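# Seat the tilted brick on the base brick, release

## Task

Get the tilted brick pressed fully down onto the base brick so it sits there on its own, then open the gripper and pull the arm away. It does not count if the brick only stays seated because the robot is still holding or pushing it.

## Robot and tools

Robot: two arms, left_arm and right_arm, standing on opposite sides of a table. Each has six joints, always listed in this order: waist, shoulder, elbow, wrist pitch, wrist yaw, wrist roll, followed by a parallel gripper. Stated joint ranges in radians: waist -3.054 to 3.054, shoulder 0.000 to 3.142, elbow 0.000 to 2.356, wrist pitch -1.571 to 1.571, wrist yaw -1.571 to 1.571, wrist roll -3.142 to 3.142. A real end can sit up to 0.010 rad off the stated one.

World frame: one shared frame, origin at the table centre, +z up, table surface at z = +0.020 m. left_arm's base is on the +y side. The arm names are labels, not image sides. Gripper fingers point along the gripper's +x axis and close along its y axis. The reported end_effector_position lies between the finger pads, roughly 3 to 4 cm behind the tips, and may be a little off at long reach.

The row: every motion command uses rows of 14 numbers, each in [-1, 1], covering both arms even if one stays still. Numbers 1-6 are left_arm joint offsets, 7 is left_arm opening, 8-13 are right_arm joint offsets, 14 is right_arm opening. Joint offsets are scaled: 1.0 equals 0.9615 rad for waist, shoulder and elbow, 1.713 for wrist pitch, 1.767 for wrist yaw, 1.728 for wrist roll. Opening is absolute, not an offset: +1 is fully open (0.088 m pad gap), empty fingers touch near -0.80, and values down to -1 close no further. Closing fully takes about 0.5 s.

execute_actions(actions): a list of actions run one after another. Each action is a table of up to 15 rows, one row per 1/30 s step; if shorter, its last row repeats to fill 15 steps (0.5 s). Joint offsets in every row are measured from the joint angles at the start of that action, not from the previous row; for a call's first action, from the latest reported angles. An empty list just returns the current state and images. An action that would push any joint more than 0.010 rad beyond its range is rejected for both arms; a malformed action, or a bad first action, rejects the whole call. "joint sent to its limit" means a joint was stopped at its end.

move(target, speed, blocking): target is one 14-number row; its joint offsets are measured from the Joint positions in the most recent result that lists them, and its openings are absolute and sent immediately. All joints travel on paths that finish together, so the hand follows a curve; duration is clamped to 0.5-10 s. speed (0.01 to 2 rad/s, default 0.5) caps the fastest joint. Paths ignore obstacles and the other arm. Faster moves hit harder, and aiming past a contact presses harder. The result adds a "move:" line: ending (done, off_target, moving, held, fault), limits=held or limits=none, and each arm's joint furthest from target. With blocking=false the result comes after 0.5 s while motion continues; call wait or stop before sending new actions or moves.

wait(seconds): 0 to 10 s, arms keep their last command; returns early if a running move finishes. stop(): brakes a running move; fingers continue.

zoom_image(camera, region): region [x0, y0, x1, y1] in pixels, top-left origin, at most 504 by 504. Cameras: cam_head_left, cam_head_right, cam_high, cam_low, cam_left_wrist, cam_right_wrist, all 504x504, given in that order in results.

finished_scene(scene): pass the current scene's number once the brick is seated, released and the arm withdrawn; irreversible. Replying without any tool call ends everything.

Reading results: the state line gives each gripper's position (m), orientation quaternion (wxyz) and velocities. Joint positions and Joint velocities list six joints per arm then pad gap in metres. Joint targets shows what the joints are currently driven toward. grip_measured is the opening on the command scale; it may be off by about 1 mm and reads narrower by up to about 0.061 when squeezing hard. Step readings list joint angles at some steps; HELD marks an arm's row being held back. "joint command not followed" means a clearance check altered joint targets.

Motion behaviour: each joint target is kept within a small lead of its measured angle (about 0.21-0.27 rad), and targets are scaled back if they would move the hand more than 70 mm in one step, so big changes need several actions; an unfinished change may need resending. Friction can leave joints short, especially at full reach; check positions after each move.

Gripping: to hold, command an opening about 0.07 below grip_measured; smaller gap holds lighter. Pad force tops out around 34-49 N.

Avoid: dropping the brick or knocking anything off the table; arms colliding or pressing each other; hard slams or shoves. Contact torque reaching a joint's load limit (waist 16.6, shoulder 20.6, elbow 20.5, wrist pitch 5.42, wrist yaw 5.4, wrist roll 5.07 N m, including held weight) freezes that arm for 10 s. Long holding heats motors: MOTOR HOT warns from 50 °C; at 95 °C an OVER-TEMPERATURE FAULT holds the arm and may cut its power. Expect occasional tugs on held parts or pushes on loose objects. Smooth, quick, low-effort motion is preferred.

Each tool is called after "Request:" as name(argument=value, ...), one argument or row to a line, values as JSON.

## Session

Request:
execute_actions(
  actions=[],
)

Scene clock: 0.00 s.
left_arm: end_effector_position=(-0.0187, +0.1437, +0.3679) grip_measured=+1.000 end_effector_quat_wxyz=(+0.709, -0.023, -0.024, -0.704) end_effector_velocity=(+0.001, +0.000, -0.004) end_effector_angular_velocity=(+0.012, +0.009, +0.014) | right_arm: end_effector_position=(-0.3275, -0.2839, +0.2575) grip_measured=+0.984 end_effector_quat_wxyz=(+0.102, +0.143, +0.651, -0.739) end_effector_velocity=(+0.002, -0.002, -0.004) end_effector_angular_velocity=(-0.025, -0.013, +0.002)
Joint names: [waist, shoulder, elbow, wrist pitch, wrist yaw, wrist roll]
Joint positions: left_arm=[ 0.001  0.842  0.657  0.251 -0.006  0.002  0.088] | right_arm=[ 0.78   1.219  0.775 -0.021 -0.698 -1.762  0.087]
Joint velocities: left_arm=[-0.007 -0.002 -0.007 -0.007 -0.022 -0.007  0.   ] | right_arm=[-0.002 -0.002 -0.002 -0.022 -0.007  0.007 -0.   ]
Motor temperatures (°C, as the motors report them): left_arm=[19 21 24 24 19 22] | right_arm=[20 22 22 20 20 20]
Heat: left arm: hottest elbow 24 °C (+0.0 °C/min); right arm: hottest shoulder 22 °C (+0.0 °C/min).
Joint targets: left_arm=[0.001 0.842 0.657 0.251 -0.006 0.002] | right_arm=[0.780 1.219 0.775 -0.021 -0.698 -1.762]
camera_calibration (this result's frames):
cam_right_wrist: T_world_to_cam=[[-0.305345, 0.0826338, 0.94865, -0.311916], [0.421356, 0.905116, 0.0567815, 0.406898], [-0.853946, 0.417057, -0.311191, -0.0129579], [0, 0, 0, 1]] pos_world=[-0.277756, -0.337111, 0.268762]

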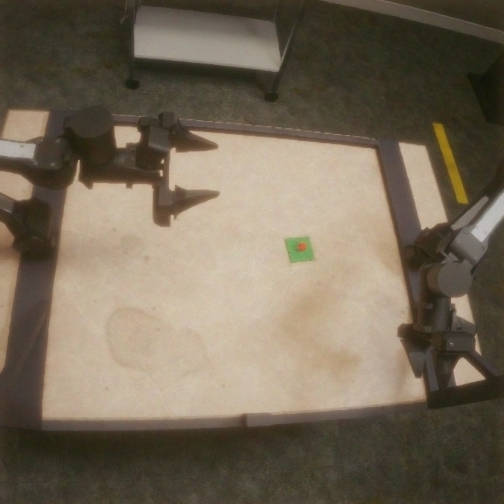

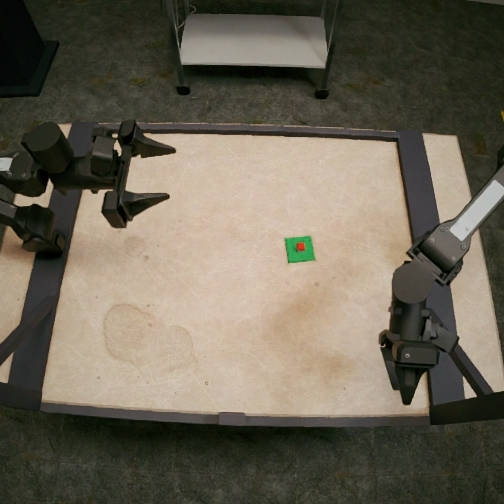

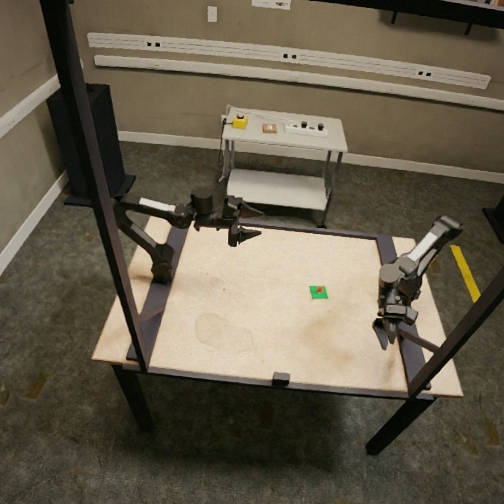

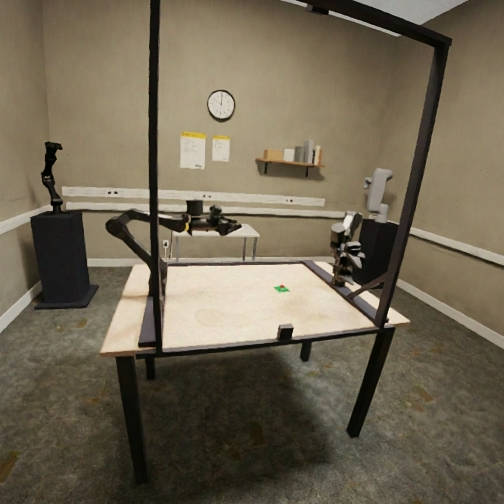

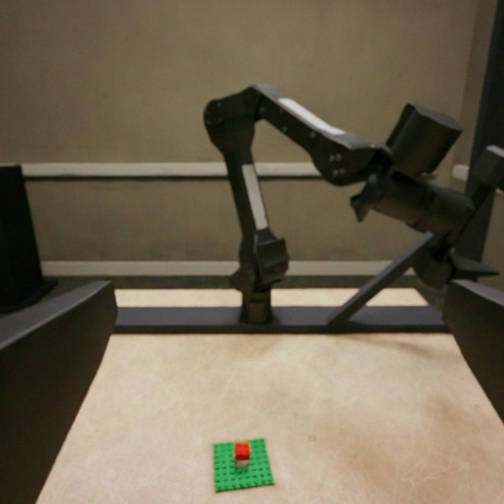

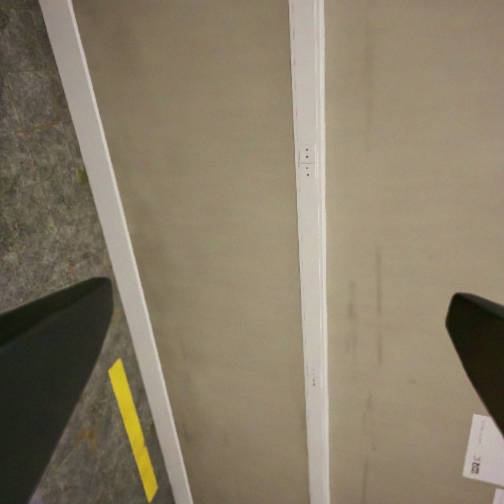

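Request:
move(
  target=[0,0,0,0,0,0,1, -0.858,0.58,0.54,-0.63,0.395,1,-1],
  speed=1.2,
)

Request:
zoom_image(
  camera="cam_low",
  region=[260, 265, 300, 305],
)

Request:
zoom_image(
  camera="cam_left_wrist",
  region=[200, 424, 290, 504],
)

Request:
zoom_image(
  camera="cam_right_wrist",
  region=[190, 170, 340, 320],
)

Scene clock: 10.60 s.
left_arm: end_effector_position=(-0.0187, +0.1437, +0.3679) grip_measured=+1.000 end_effector_quat_wxyz=(+0.709, -0.023, -0.024, -0.704) end_effector_velocity=(-0.003, -0.000, -0.008) end_effector_angular_velocity=(+0.037, +0.007, -0.015) | right_arm: end_effector_position=(-0.0071, -0.1441, +0.1222) grip_measured=-0.814 end_effector_quat_wxyz=(+0.497, -0.501, +0.505, +0.497) end_effector_velocity=(+0.001, +0.001, +0.000) end_effector_angular_velocity=(+0.008, +0.007, -0.015)
Joint names: [waist, shoulder, elbow, wrist pitch, wrist yaw, wrist roll]
Joint positions: left_arm=[ 0.001  0.842  0.657  0.251 -0.006  0.002  0.088] | right_arm=[-0.043  1.767  1.282 -1.098 -0.004 -0.041  0.   ]
Joint velocities: left_arm=[-0.007 -0.002 -0.002 -0.037  0.007 -0.007  0.   ] | right_arm=[-0.007 -0.002 -0.002  0.007 -0.007  0.007  0.   ]
Motor temperatures (°C, as the motors report them): left_arm=[19 21 26 25 19 22] | right_arm=[20 23 23 21 20 20]
Heat: left arm: hottest elbow 26 °C (+11.3 °C/min); right arm: hottest shoulder 23 °C (+5.7 °C/min).
Joint targets: left_arm=[0.001 0.842 0.657 0.251 -0.006 0.002] | right_arm=[-0.045 1.776 1.294 -1.100 -0.000 -0.034]
move: off_target (right_arm); limits=none; left_arm: farthest joint: the waist, 0.000 radians from its target (0.000 radians at the start); right_arm: farthest joint: the elbow, 0.012 radians from its target (0.519 radians at the start)
camera_calibration (this result's frames):
cam_right_wrist: T_world_to_cam=[[0.998418, 0.0468182, 0.0311393, 0.0188951], [0.0308066, -0.918759, 0.393614, -0.153742], [0.0470378, -0.392032, -0.918748, 0.124311], [0, 0, 0, 1]] pos_world=[-0.0199763, -0.0934023, 0.174137]

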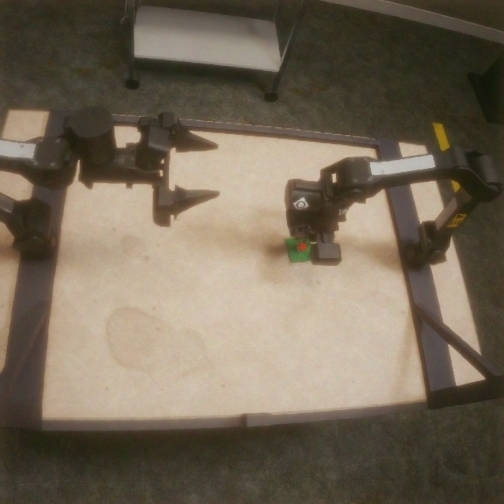

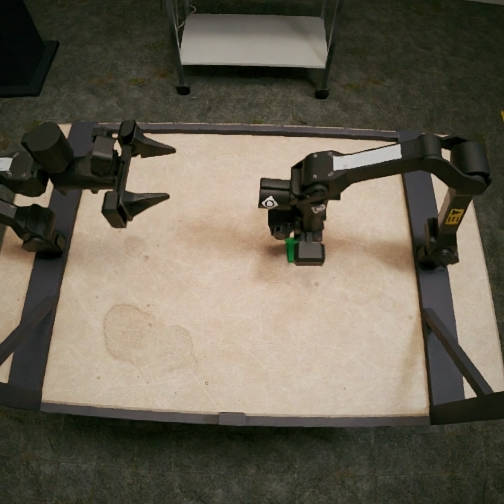

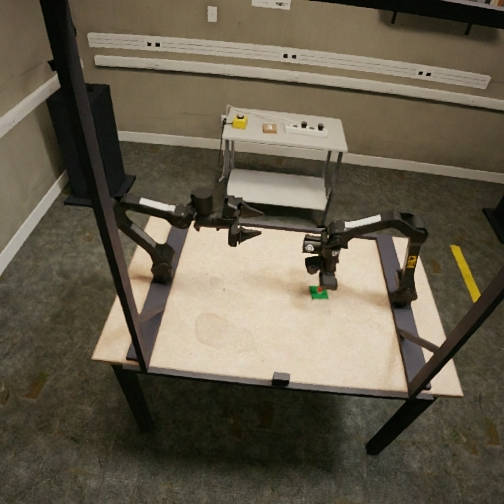

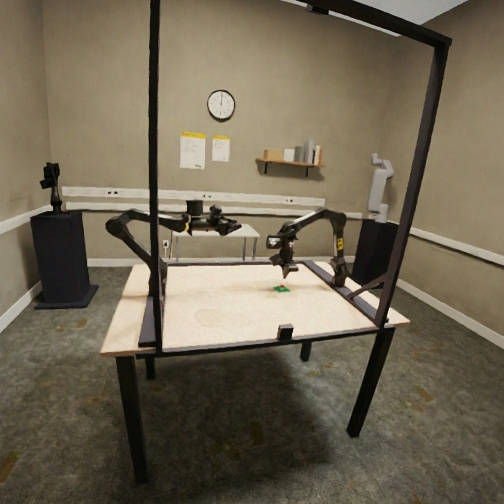

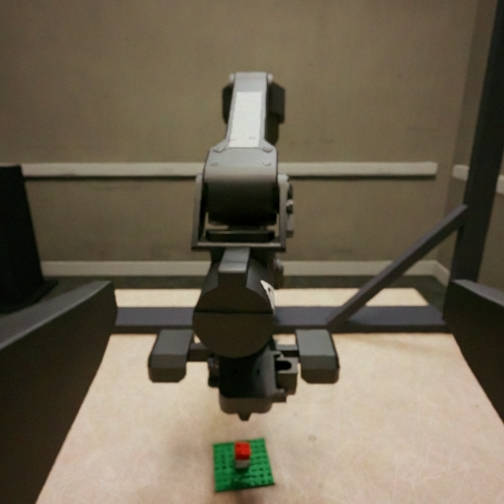

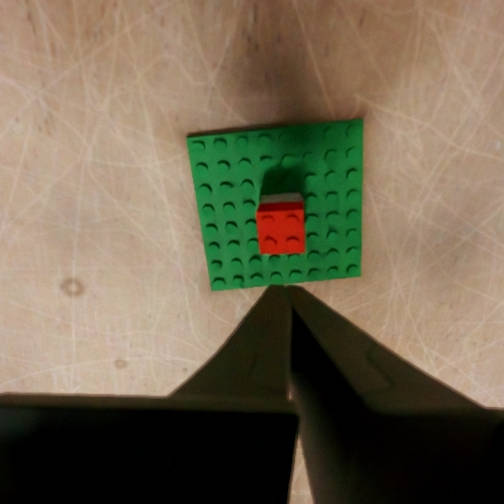

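Region (260, 265, 300, 305) of cam_low's 504x504 image, scaled by 12.600, with more detail than that image has.

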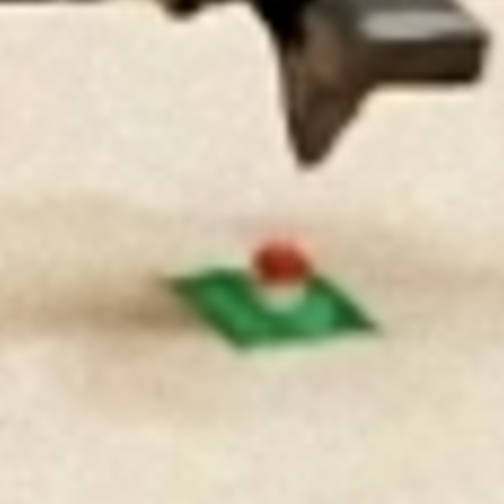

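Region (200, 424, 290, 504) of cam_left_wrist's 504x504 image, scaled by 5.600, with more detail than that image has.

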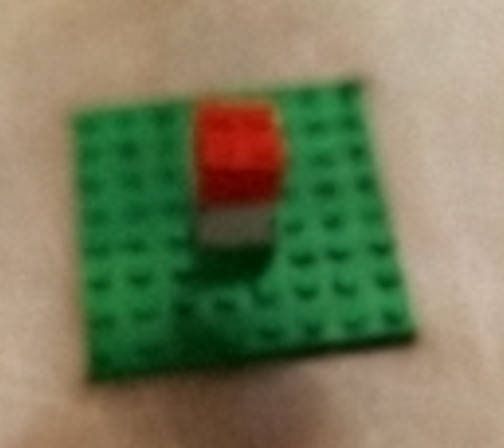

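Region (190, 170, 340, 320) of cam_right_wrist's 504x504 image, scaled by 3.360, with more detail than that image has.

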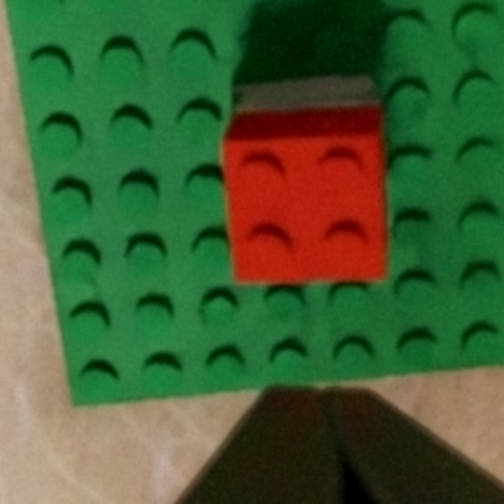

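Request:
move(
  target=[0,0,0,0,0,0,1, -0.013,0.052,-0.083,0.067,0,0,-1],
  speed=0.15,
)

Request:
zoom_image(
  camera="cam_low",
  region=[260, 265, 300, 305],
)

Request:
zoom_image(
  camera="cam_right_wrist",
  region=[190, 170, 340, 320],
)

Scene clock: 22.40 s.
left_arm: end_effector_position=(-0.0187, +0.1437, +0.3679) grip_measured=+1.000 end_effector_quat_wxyz=(+0.709, -0.023, -0.024, -0.704) end_effector_velocity=(-0.001, +0.000, -0.002) end_effector_angular_velocity=(+0.007, +0.008, -0.001) | right_arm: end_effector_position=(-0.0039, -0.1427, +0.0921) grip_measured=-0.814 end_effector_quat_wxyz=(+0.498, -0.499, +0.508, +0.494) end_effector_velocity=(+0.000, -0.002, +0.002) end_effector_angular_velocity=(-0.003, -0.007, +0.010)
Joint names: [waist, shoulder, elbow, wrist pitch, wrist yaw, wrist roll]
Joint positions: left_arm=[ 0.001  0.842  0.657  0.251 -0.006  0.002  0.088] | right_arm=[-0.053  1.809  1.209 -0.985 -0.004 -0.041  0.   ]
Joint velocities: left_arm=[-0.007 -0.002 -0.002 -0.007 -0.007 -0.007  0.   ] | right_arm=[ 0.002 -0.007 -0.002 -0.007  0.007 -0.007  0.   ]
Motor temperatures (°C, as the motors report them): left_arm=[19 21 27 26 19 22] | right_arm=[20 23 24 20 20 20]
Heat: left arm: hottest elbow 27 °C (+8.0 °C/min); right arm: hottest elbow 24 °C (+5.4 °C/min).
Joint targets: left_arm=[0.001 0.842 0.657 0.251 -0.006 0.002] | right_arm=[-0.056 1.817 1.202 -0.983 -0.004 -0.041]
move: done; limits=none; left_arm: farthest joint: the waist, 0.000 radians from its target (0.000 radians at the start); right_arm: farthest joint: the shoulder, 0.008 radians from its target (0.050 radians at the start)
camera_calibration (this result's frames):
cam_right_wrist: T_world_to_cam=[[0.998838, 0.0369961, 0.0308999, 0.0152011], [0.0217483, -0.917967, 0.39606, -0.140811], [0.0430178, -0.394928, -0.917704, 0.0965393], [0, 0, 0, 1]] pos_world=[-0.016274, -0.0916966, 0.143895]

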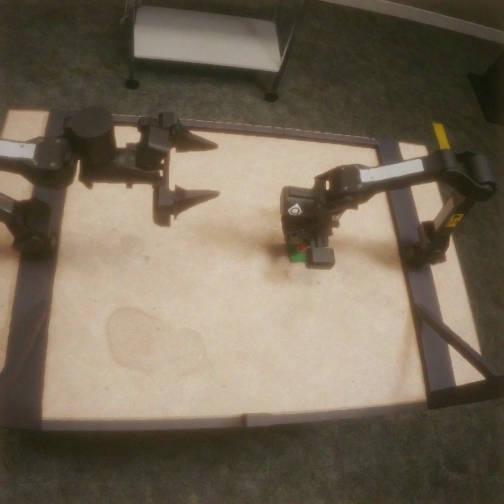

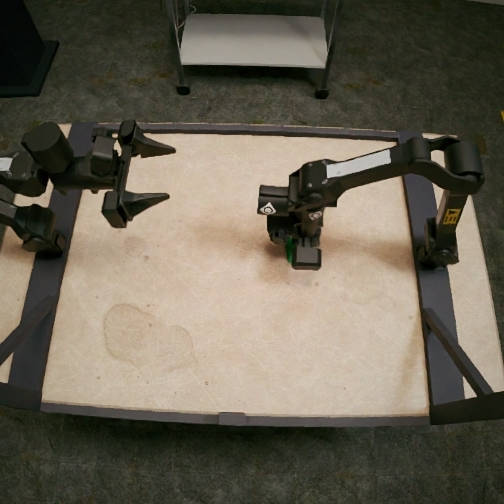

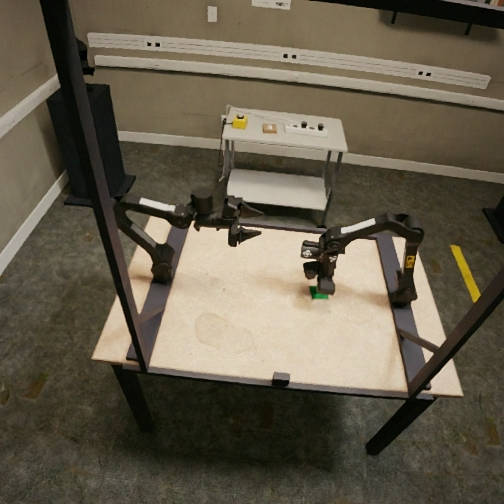

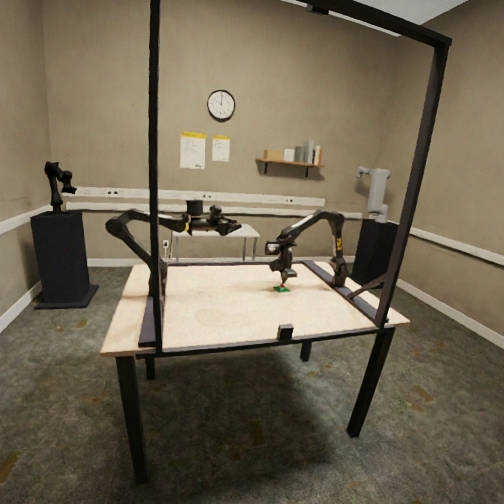

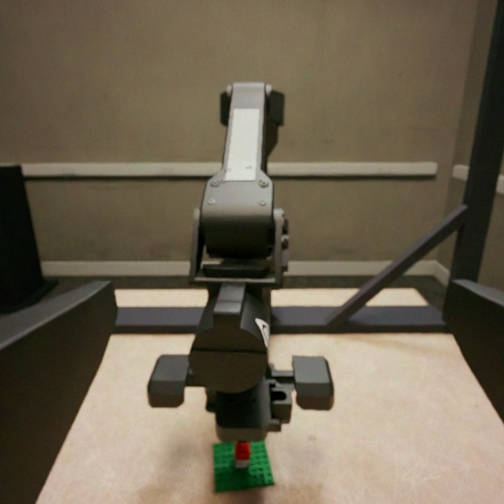

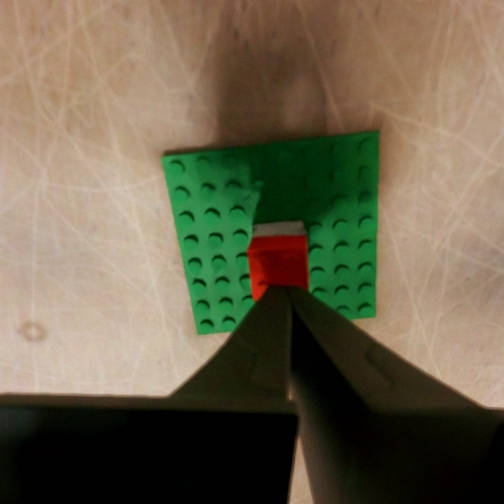

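Region (260, 265, 300, 305) of cam_low's 504x504 image, scaled by 12.600, with more detail than that image has.

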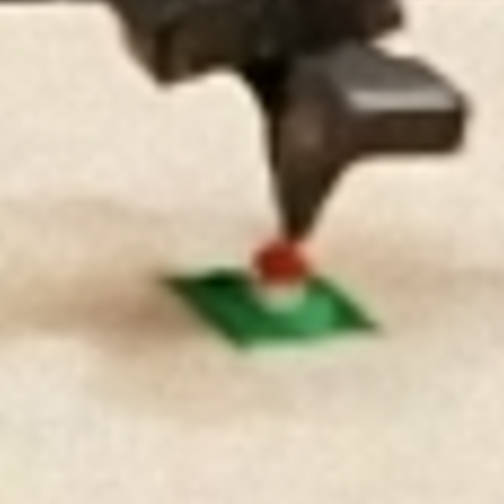

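Region (190, 170, 340, 320) of cam_right_wrist's 504x504 image, scaled by 3.360, with more detail than that image has.

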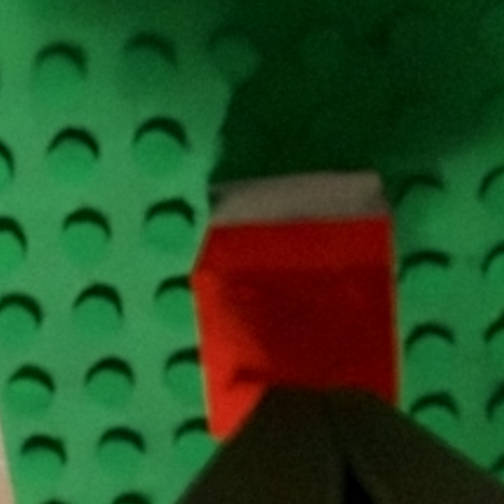

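Request:
move(
  target=[0,0,0,0,0,0,1, -0.002,0.036,-0.026,0.024,0,0,-1],
  speed=0.03,
)

Request:
move(
  target=[0,0,0,0,0,0,1, -0.002,0.055,-0.037,0.004,0,0,-1],
  speed=0.03,
)

Request:
zoom_image(
  camera="cam_low",
  region=[260, 265, 300, 305],
)

Request:
zoom_image(
  camera="cam_left_wrist",
  region=[200, 424, 290, 504],
)

Scene clock: 32.57 s.
left_arm: end_effector_position=(-0.0187, +0.1437, +0.3679) grip_measured=+1.000 end_effector_quat_wxyz=(+0.709, -0.023, -0.024, -0.704) end_effector_velocity=(-0.001, +0.000, -0.008) end_effector_angular_velocity=(+0.027, +0.008, -0.001) | right_arm: end_effector_position=(-0.0032, -0.1405, +0.0845) grip_measured=-0.814 end_effector_quat_wxyz=(+0.500, -0.498, +0.507, +0.495) end_effector_velocity=(+0.001, -0.003, -0.001) end_effector_angular_velocity=(-0.012, +0.008, +0.015)
Joint names: [waist, shoulder, elbow, wrist pitch, wrist yaw, wrist roll]
Joint positions: left_arm=[ 0.001  0.842  0.657  0.251 -0.006  0.002  0.088] | right_arm=[-0.054  1.824  1.196 -0.953 -0.003 -0.041  0.   ]
Joint velocities: left_arm=[-0.007 -0.002 -0.007 -0.022 -0.007 -0.007  0.   ] | right_arm=[-0.007  0.002 -0.002 -0.007 -0.007 -0.022  0.   ]
Motor temperatures (°C, as the motors report them): left_arm=[19 21 28 26 19 22] | right_arm=[20 24 24 20 20 20]
Heat: left arm: hottest elbow 28 °C (+7.4 °C/min); right arm: hottest shoulder 24 °C (+3.7 °C/min).
Joint targets: left_arm=[0.001 0.842 0.657 0.251 -0.006 0.002] | right_arm=[-0.055 1.844 1.184 -0.944 -0.004 -0.041]
move: off_target (right_arm); limits=none; left_arm: farthest joint: the waist, 0.000 radians from its target (0.000 radians at the start); right_arm: farthest joint: the shoulder, 0.020 radians from its target (0.034 radians at the start)
camera_calibration (this result's frames):
cam_right_wrist: T_world_to_cam=[[0.998861, 0.0353387, 0.0320696, 0.0143098], [0.019958, -0.919783, 0.391918, -0.135735], [0.0433469, -0.390832, -0.919441, 0.0911182], [0, 0, 0, 1]] pos_world=[-0.0155342, -0.0897403, 0.136516]

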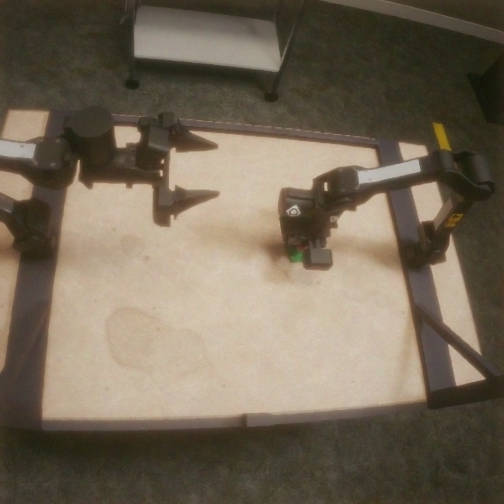

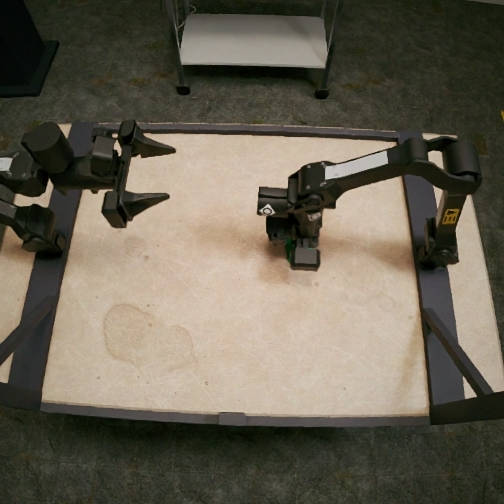

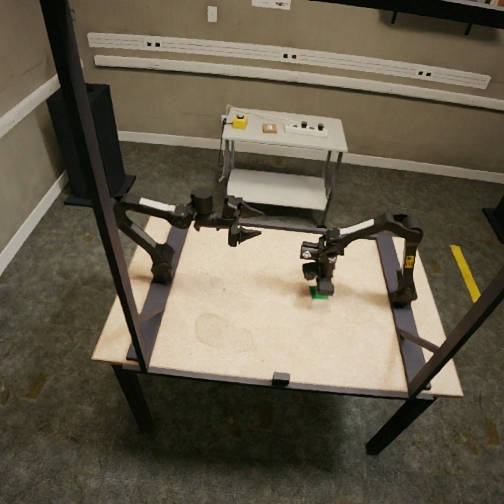

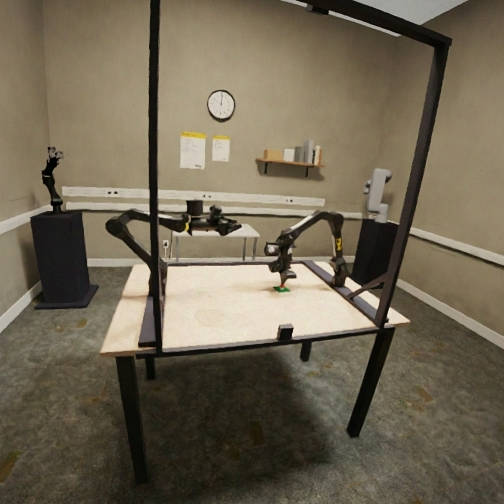

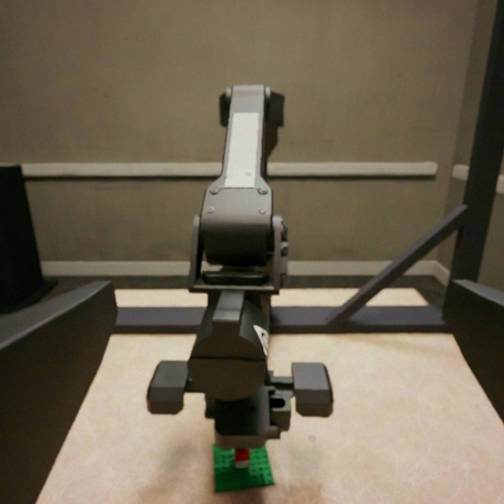

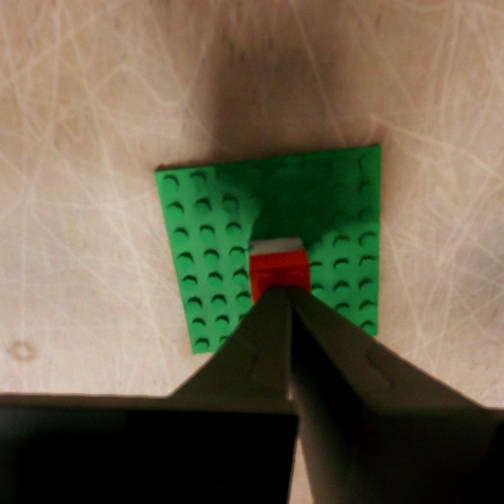

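Scene clock: 34.57 s.
left_arm: end_effector_position=(-0.0187, +0.1437, +0.3679) grip_measured=+1.000 end_effector_quat_wxyz=(+0.709, -0.023, -0.024, -0.704) end_effector_velocity=(+0.002, +0.000, -0.005) end_effector_angular_velocity=(+0.022, +0.008, +0.009) | right_arm: end_effector_position=(-0.0031, -0.1423, +0.0810) grip_measured=-0.814 end_effector_quat_wxyz=(+0.497, -0.501, +0.510, +0.492) end_effector_velocity=(-0.000, -0.002, +0.000) end_effector_angular_velocity=(-0.007, +0.008, +0.005)
Joint names: [waist, shoulder, elbow, wrist pitch, wrist yaw, wrist roll]
Joint positions: left_arm=[ 0.001  0.842  0.657  0.251 -0.006  0.002  0.088] | right_arm=[-0.055  1.832  1.191 -0.952 -0.003 -0.041  0.   ]
Joint velocities: left_arm=[ 0.002 -0.002 -0.002 -0.022 -0.007 -0.007  0.   ] | right_arm=[-0.002 -0.002 -0.002 -0.007 -0.007 -0.007  0.   ]
Motor temperatures (°C, as the motors report them): left_arm=[19 21 28 26 19 22] | right_arm=[20 24 24 20 20 20]
Heat: left arm: hottest elbow 28 °C (+6.9 °C/min); right arm: hottest shoulder 24 °C (+3.5 °C/min).
Joint targets: left_arm=[0.001 0.842 0.657 0.251 -0.006 0.002] | right_arm=[-0.056 1.877 1.160 -0.946 -0.003 -0.041]
move: off_target (right_arm); limits=none; left_arm: farthest joint: the waist, 0.000 radians from its target (0.000 radians at the start); right_arm: farthest joint: the shoulder, 0.044 radians from its target (0.053 radians at the start)
camera_calibration (this result's frames):
cam_right_wrist: T_world_to_cam=[[0.998883, 0.035351, 0.0313539, 0.0144654], [0.0197268, -0.914937, 0.403114, -0.136208], [0.0429373, -0.402045, -0.914613, 0.085173], [0, 0, 0, 1]] pos_world=[-0.0154194, -0.0908899, 0.132354]

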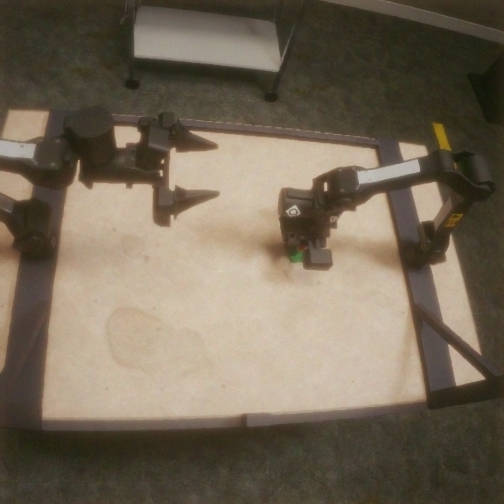

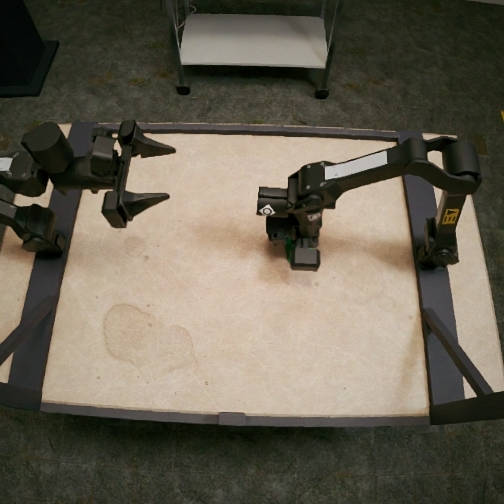

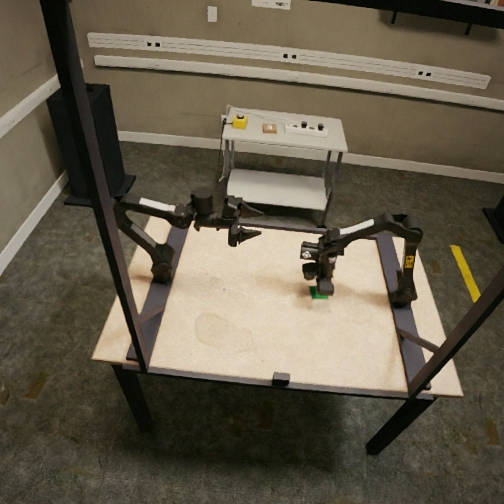

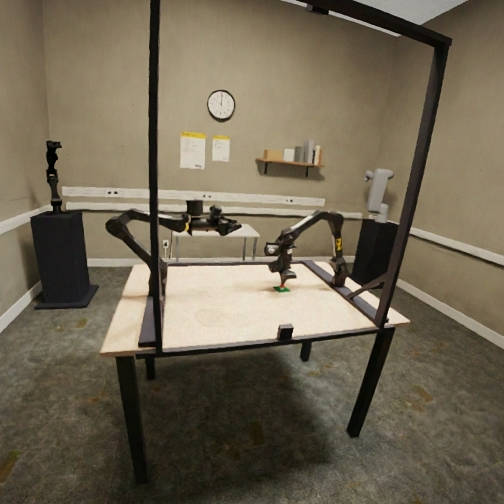

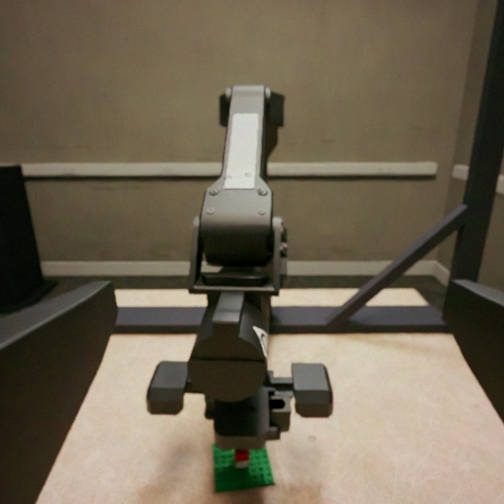

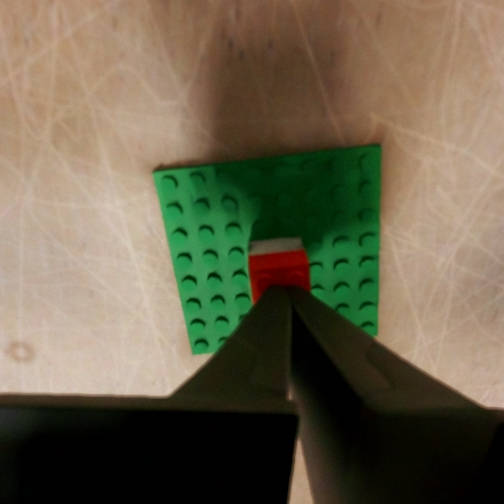

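Region (260, 265, 300, 305) of cam_low's 504x504 image, scaled by 12.600, with more detail than that image has.

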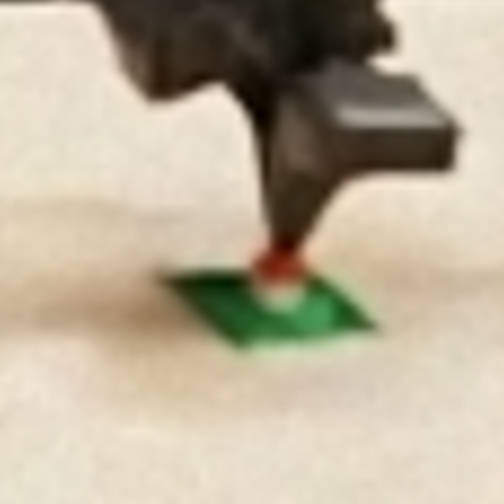

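Region (200, 424, 290, 504) of cam_left_wrist's 504x504 image, scaled by 5.600, with more detail than that image has.

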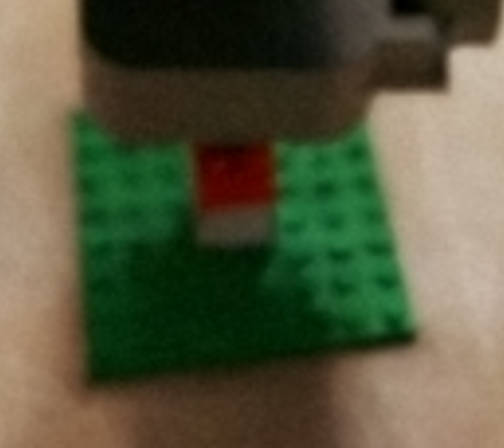

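Request:
move(
  target=[0,0,0,0,0,0,1, 0,-0.25,0,-0.05,0,0,-1],
  speed=0.3,
)

Request:
zoom_image(
  camera="cam_left_wrist",
  region=[200, 424, 290, 504],
)

Request:
zoom_image(
  camera="cam_right_wrist",
  region=[190, 150, 340, 300],
)

Request:
zoom_image(
  camera="cam_low",
  region=[260, 265, 300, 305],
)

Scene clock: 46.87 s.
left_arm: end_effector_position=(-0.0187, +0.1437, +0.3679) grip_measured=+1.000 end_effector_quat_wxyz=(+0.709, -0.023, -0.024, -0.704) end_effector_velocity=(+0.000, +0.000, -0.002) end_effector_angular_velocity=(+0.007, -0.007, +0.005) | right_arm: end_effector_position=(-0.0037, -0.1536, +0.1469) grip_measured=-0.814 end_effector_quat_wxyz=(+0.534, -0.465, +0.471, +0.526) end_effector_velocity=(+0.001, -0.005, -0.001) end_effector_angular_velocity=(-0.022, +0.008, +0.001)
Joint names: [waist, shoulder, elbow, wrist pitch, wrist yaw, wrist roll]
Joint positions: left_arm=[ 0.001  0.842  0.657  0.251 -0.006  0.002  0.088] | right_arm=[-0.055  1.604  1.193 -1.035 -0.003 -0.041  0.   ]
Joint velocities: left_arm=[-0.002 -0.002 -0.002 -0.007 -0.007  0.007  0.   ] | right_arm=[-0.007 -0.002 -0.002 -0.022 -0.007 -0.007  0.   ]
Motor temperatures (°C, as the motors report them): left_arm=[19 22 28 27 19 22] | right_arm=[20 24 23 20 20 20]
Heat: left arm: hottest elbow 28 °C (+5.1 °C/min); right arm: hottest shoulder 24 °C (+2.6 °C/min).
Joint targets: left_arm=[0.001 0.842 0.657 0.251 -0.006 0.002] | right_arm=[-0.055 1.592 1.191 -1.037 -0.003 -0.041]
move: off_target (right_arm); limits=none; left_arm: farthest joint: the waist, 0.000 radians from its target (0.000 radians at the start); right_arm: farthest joint: the shoulder, 0.013 radians from its target (0.241 radians at the start)
camera_calibration (this result's frames):
cam_right_wrist: T_world_to_cam=[[0.998581, 0.0298365, 0.0441122, 0.0106941], [0.0170488, -0.96383, 0.265973, -0.16047], [0.0504523, -0.264844, -0.962971, 0.169138], [0, 0, 0, 1]] pos_world=[-0.0164765, -0.11019, 0.205084]

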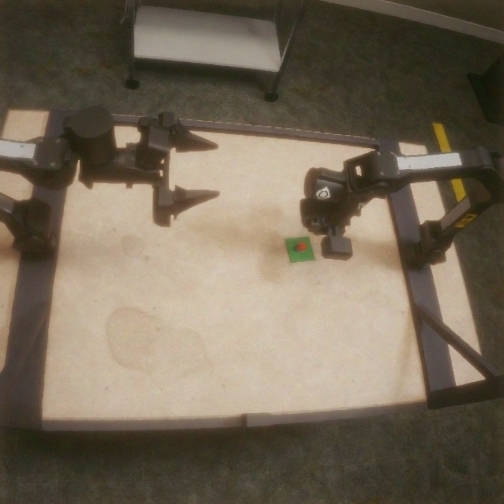

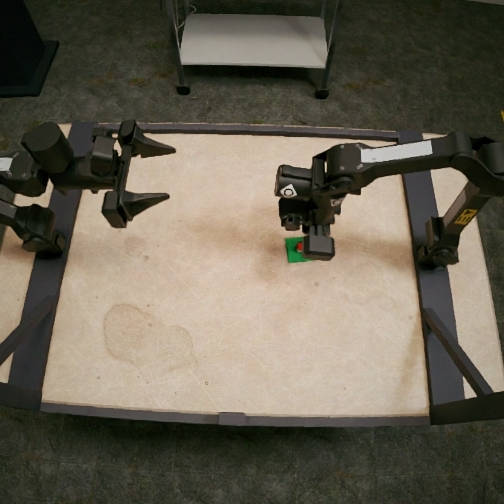

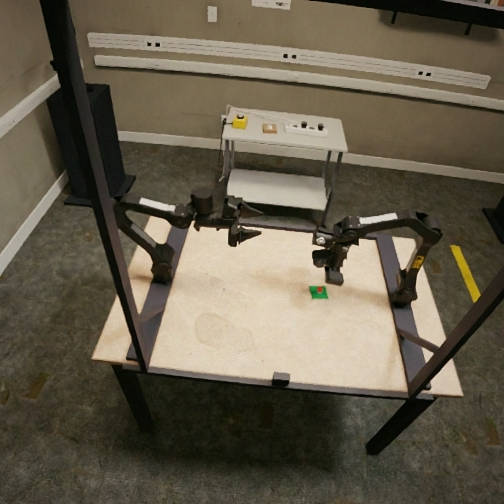

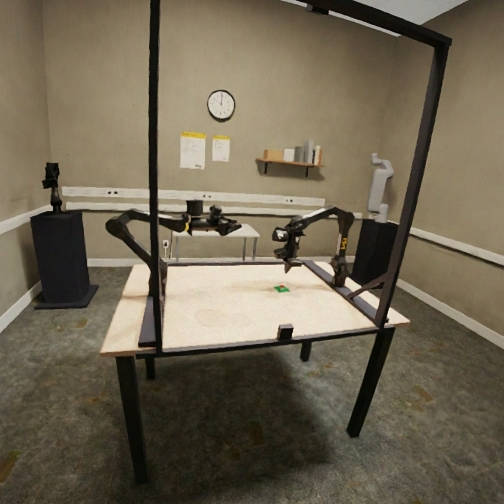

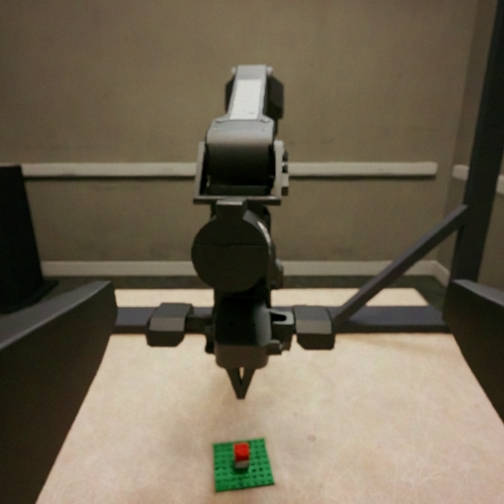

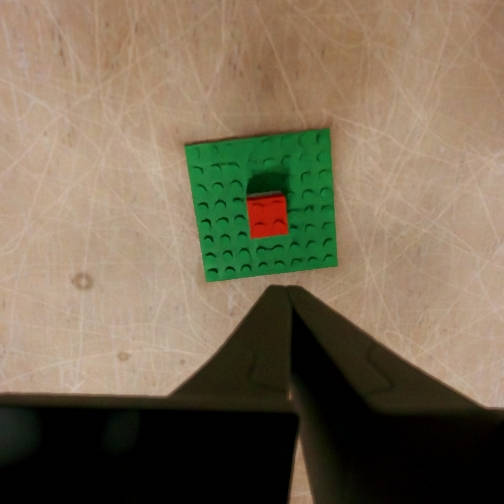

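Region (200, 424, 290, 504) of cam_left_wrist's 504x504 image, scaled by 5.600, with more detail than that image has.

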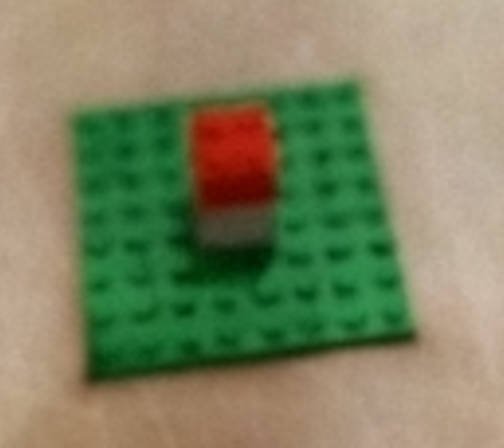

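Region (190, 150, 340, 300) of cam_right_wrist's 504x504 image, scaled by 3.360, with more detail than that image has.

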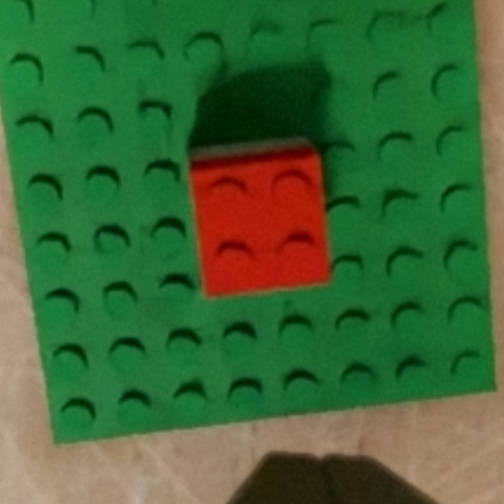

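Region (260, 265, 300, 305) of cam_low's 504x504 image, scaled by 12.600, with more detail than that image has.

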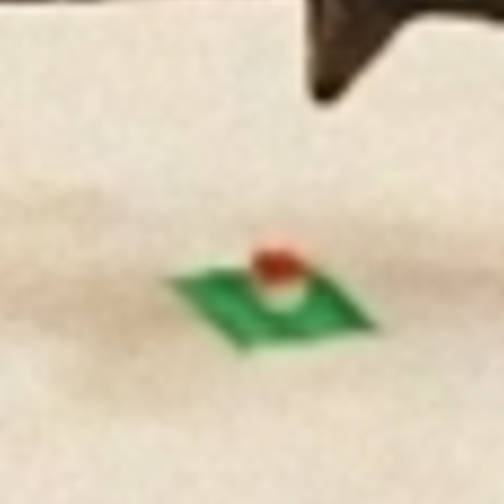

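Request:
finished_scene(
  scene=2,
)

The scene is finished: the task was done.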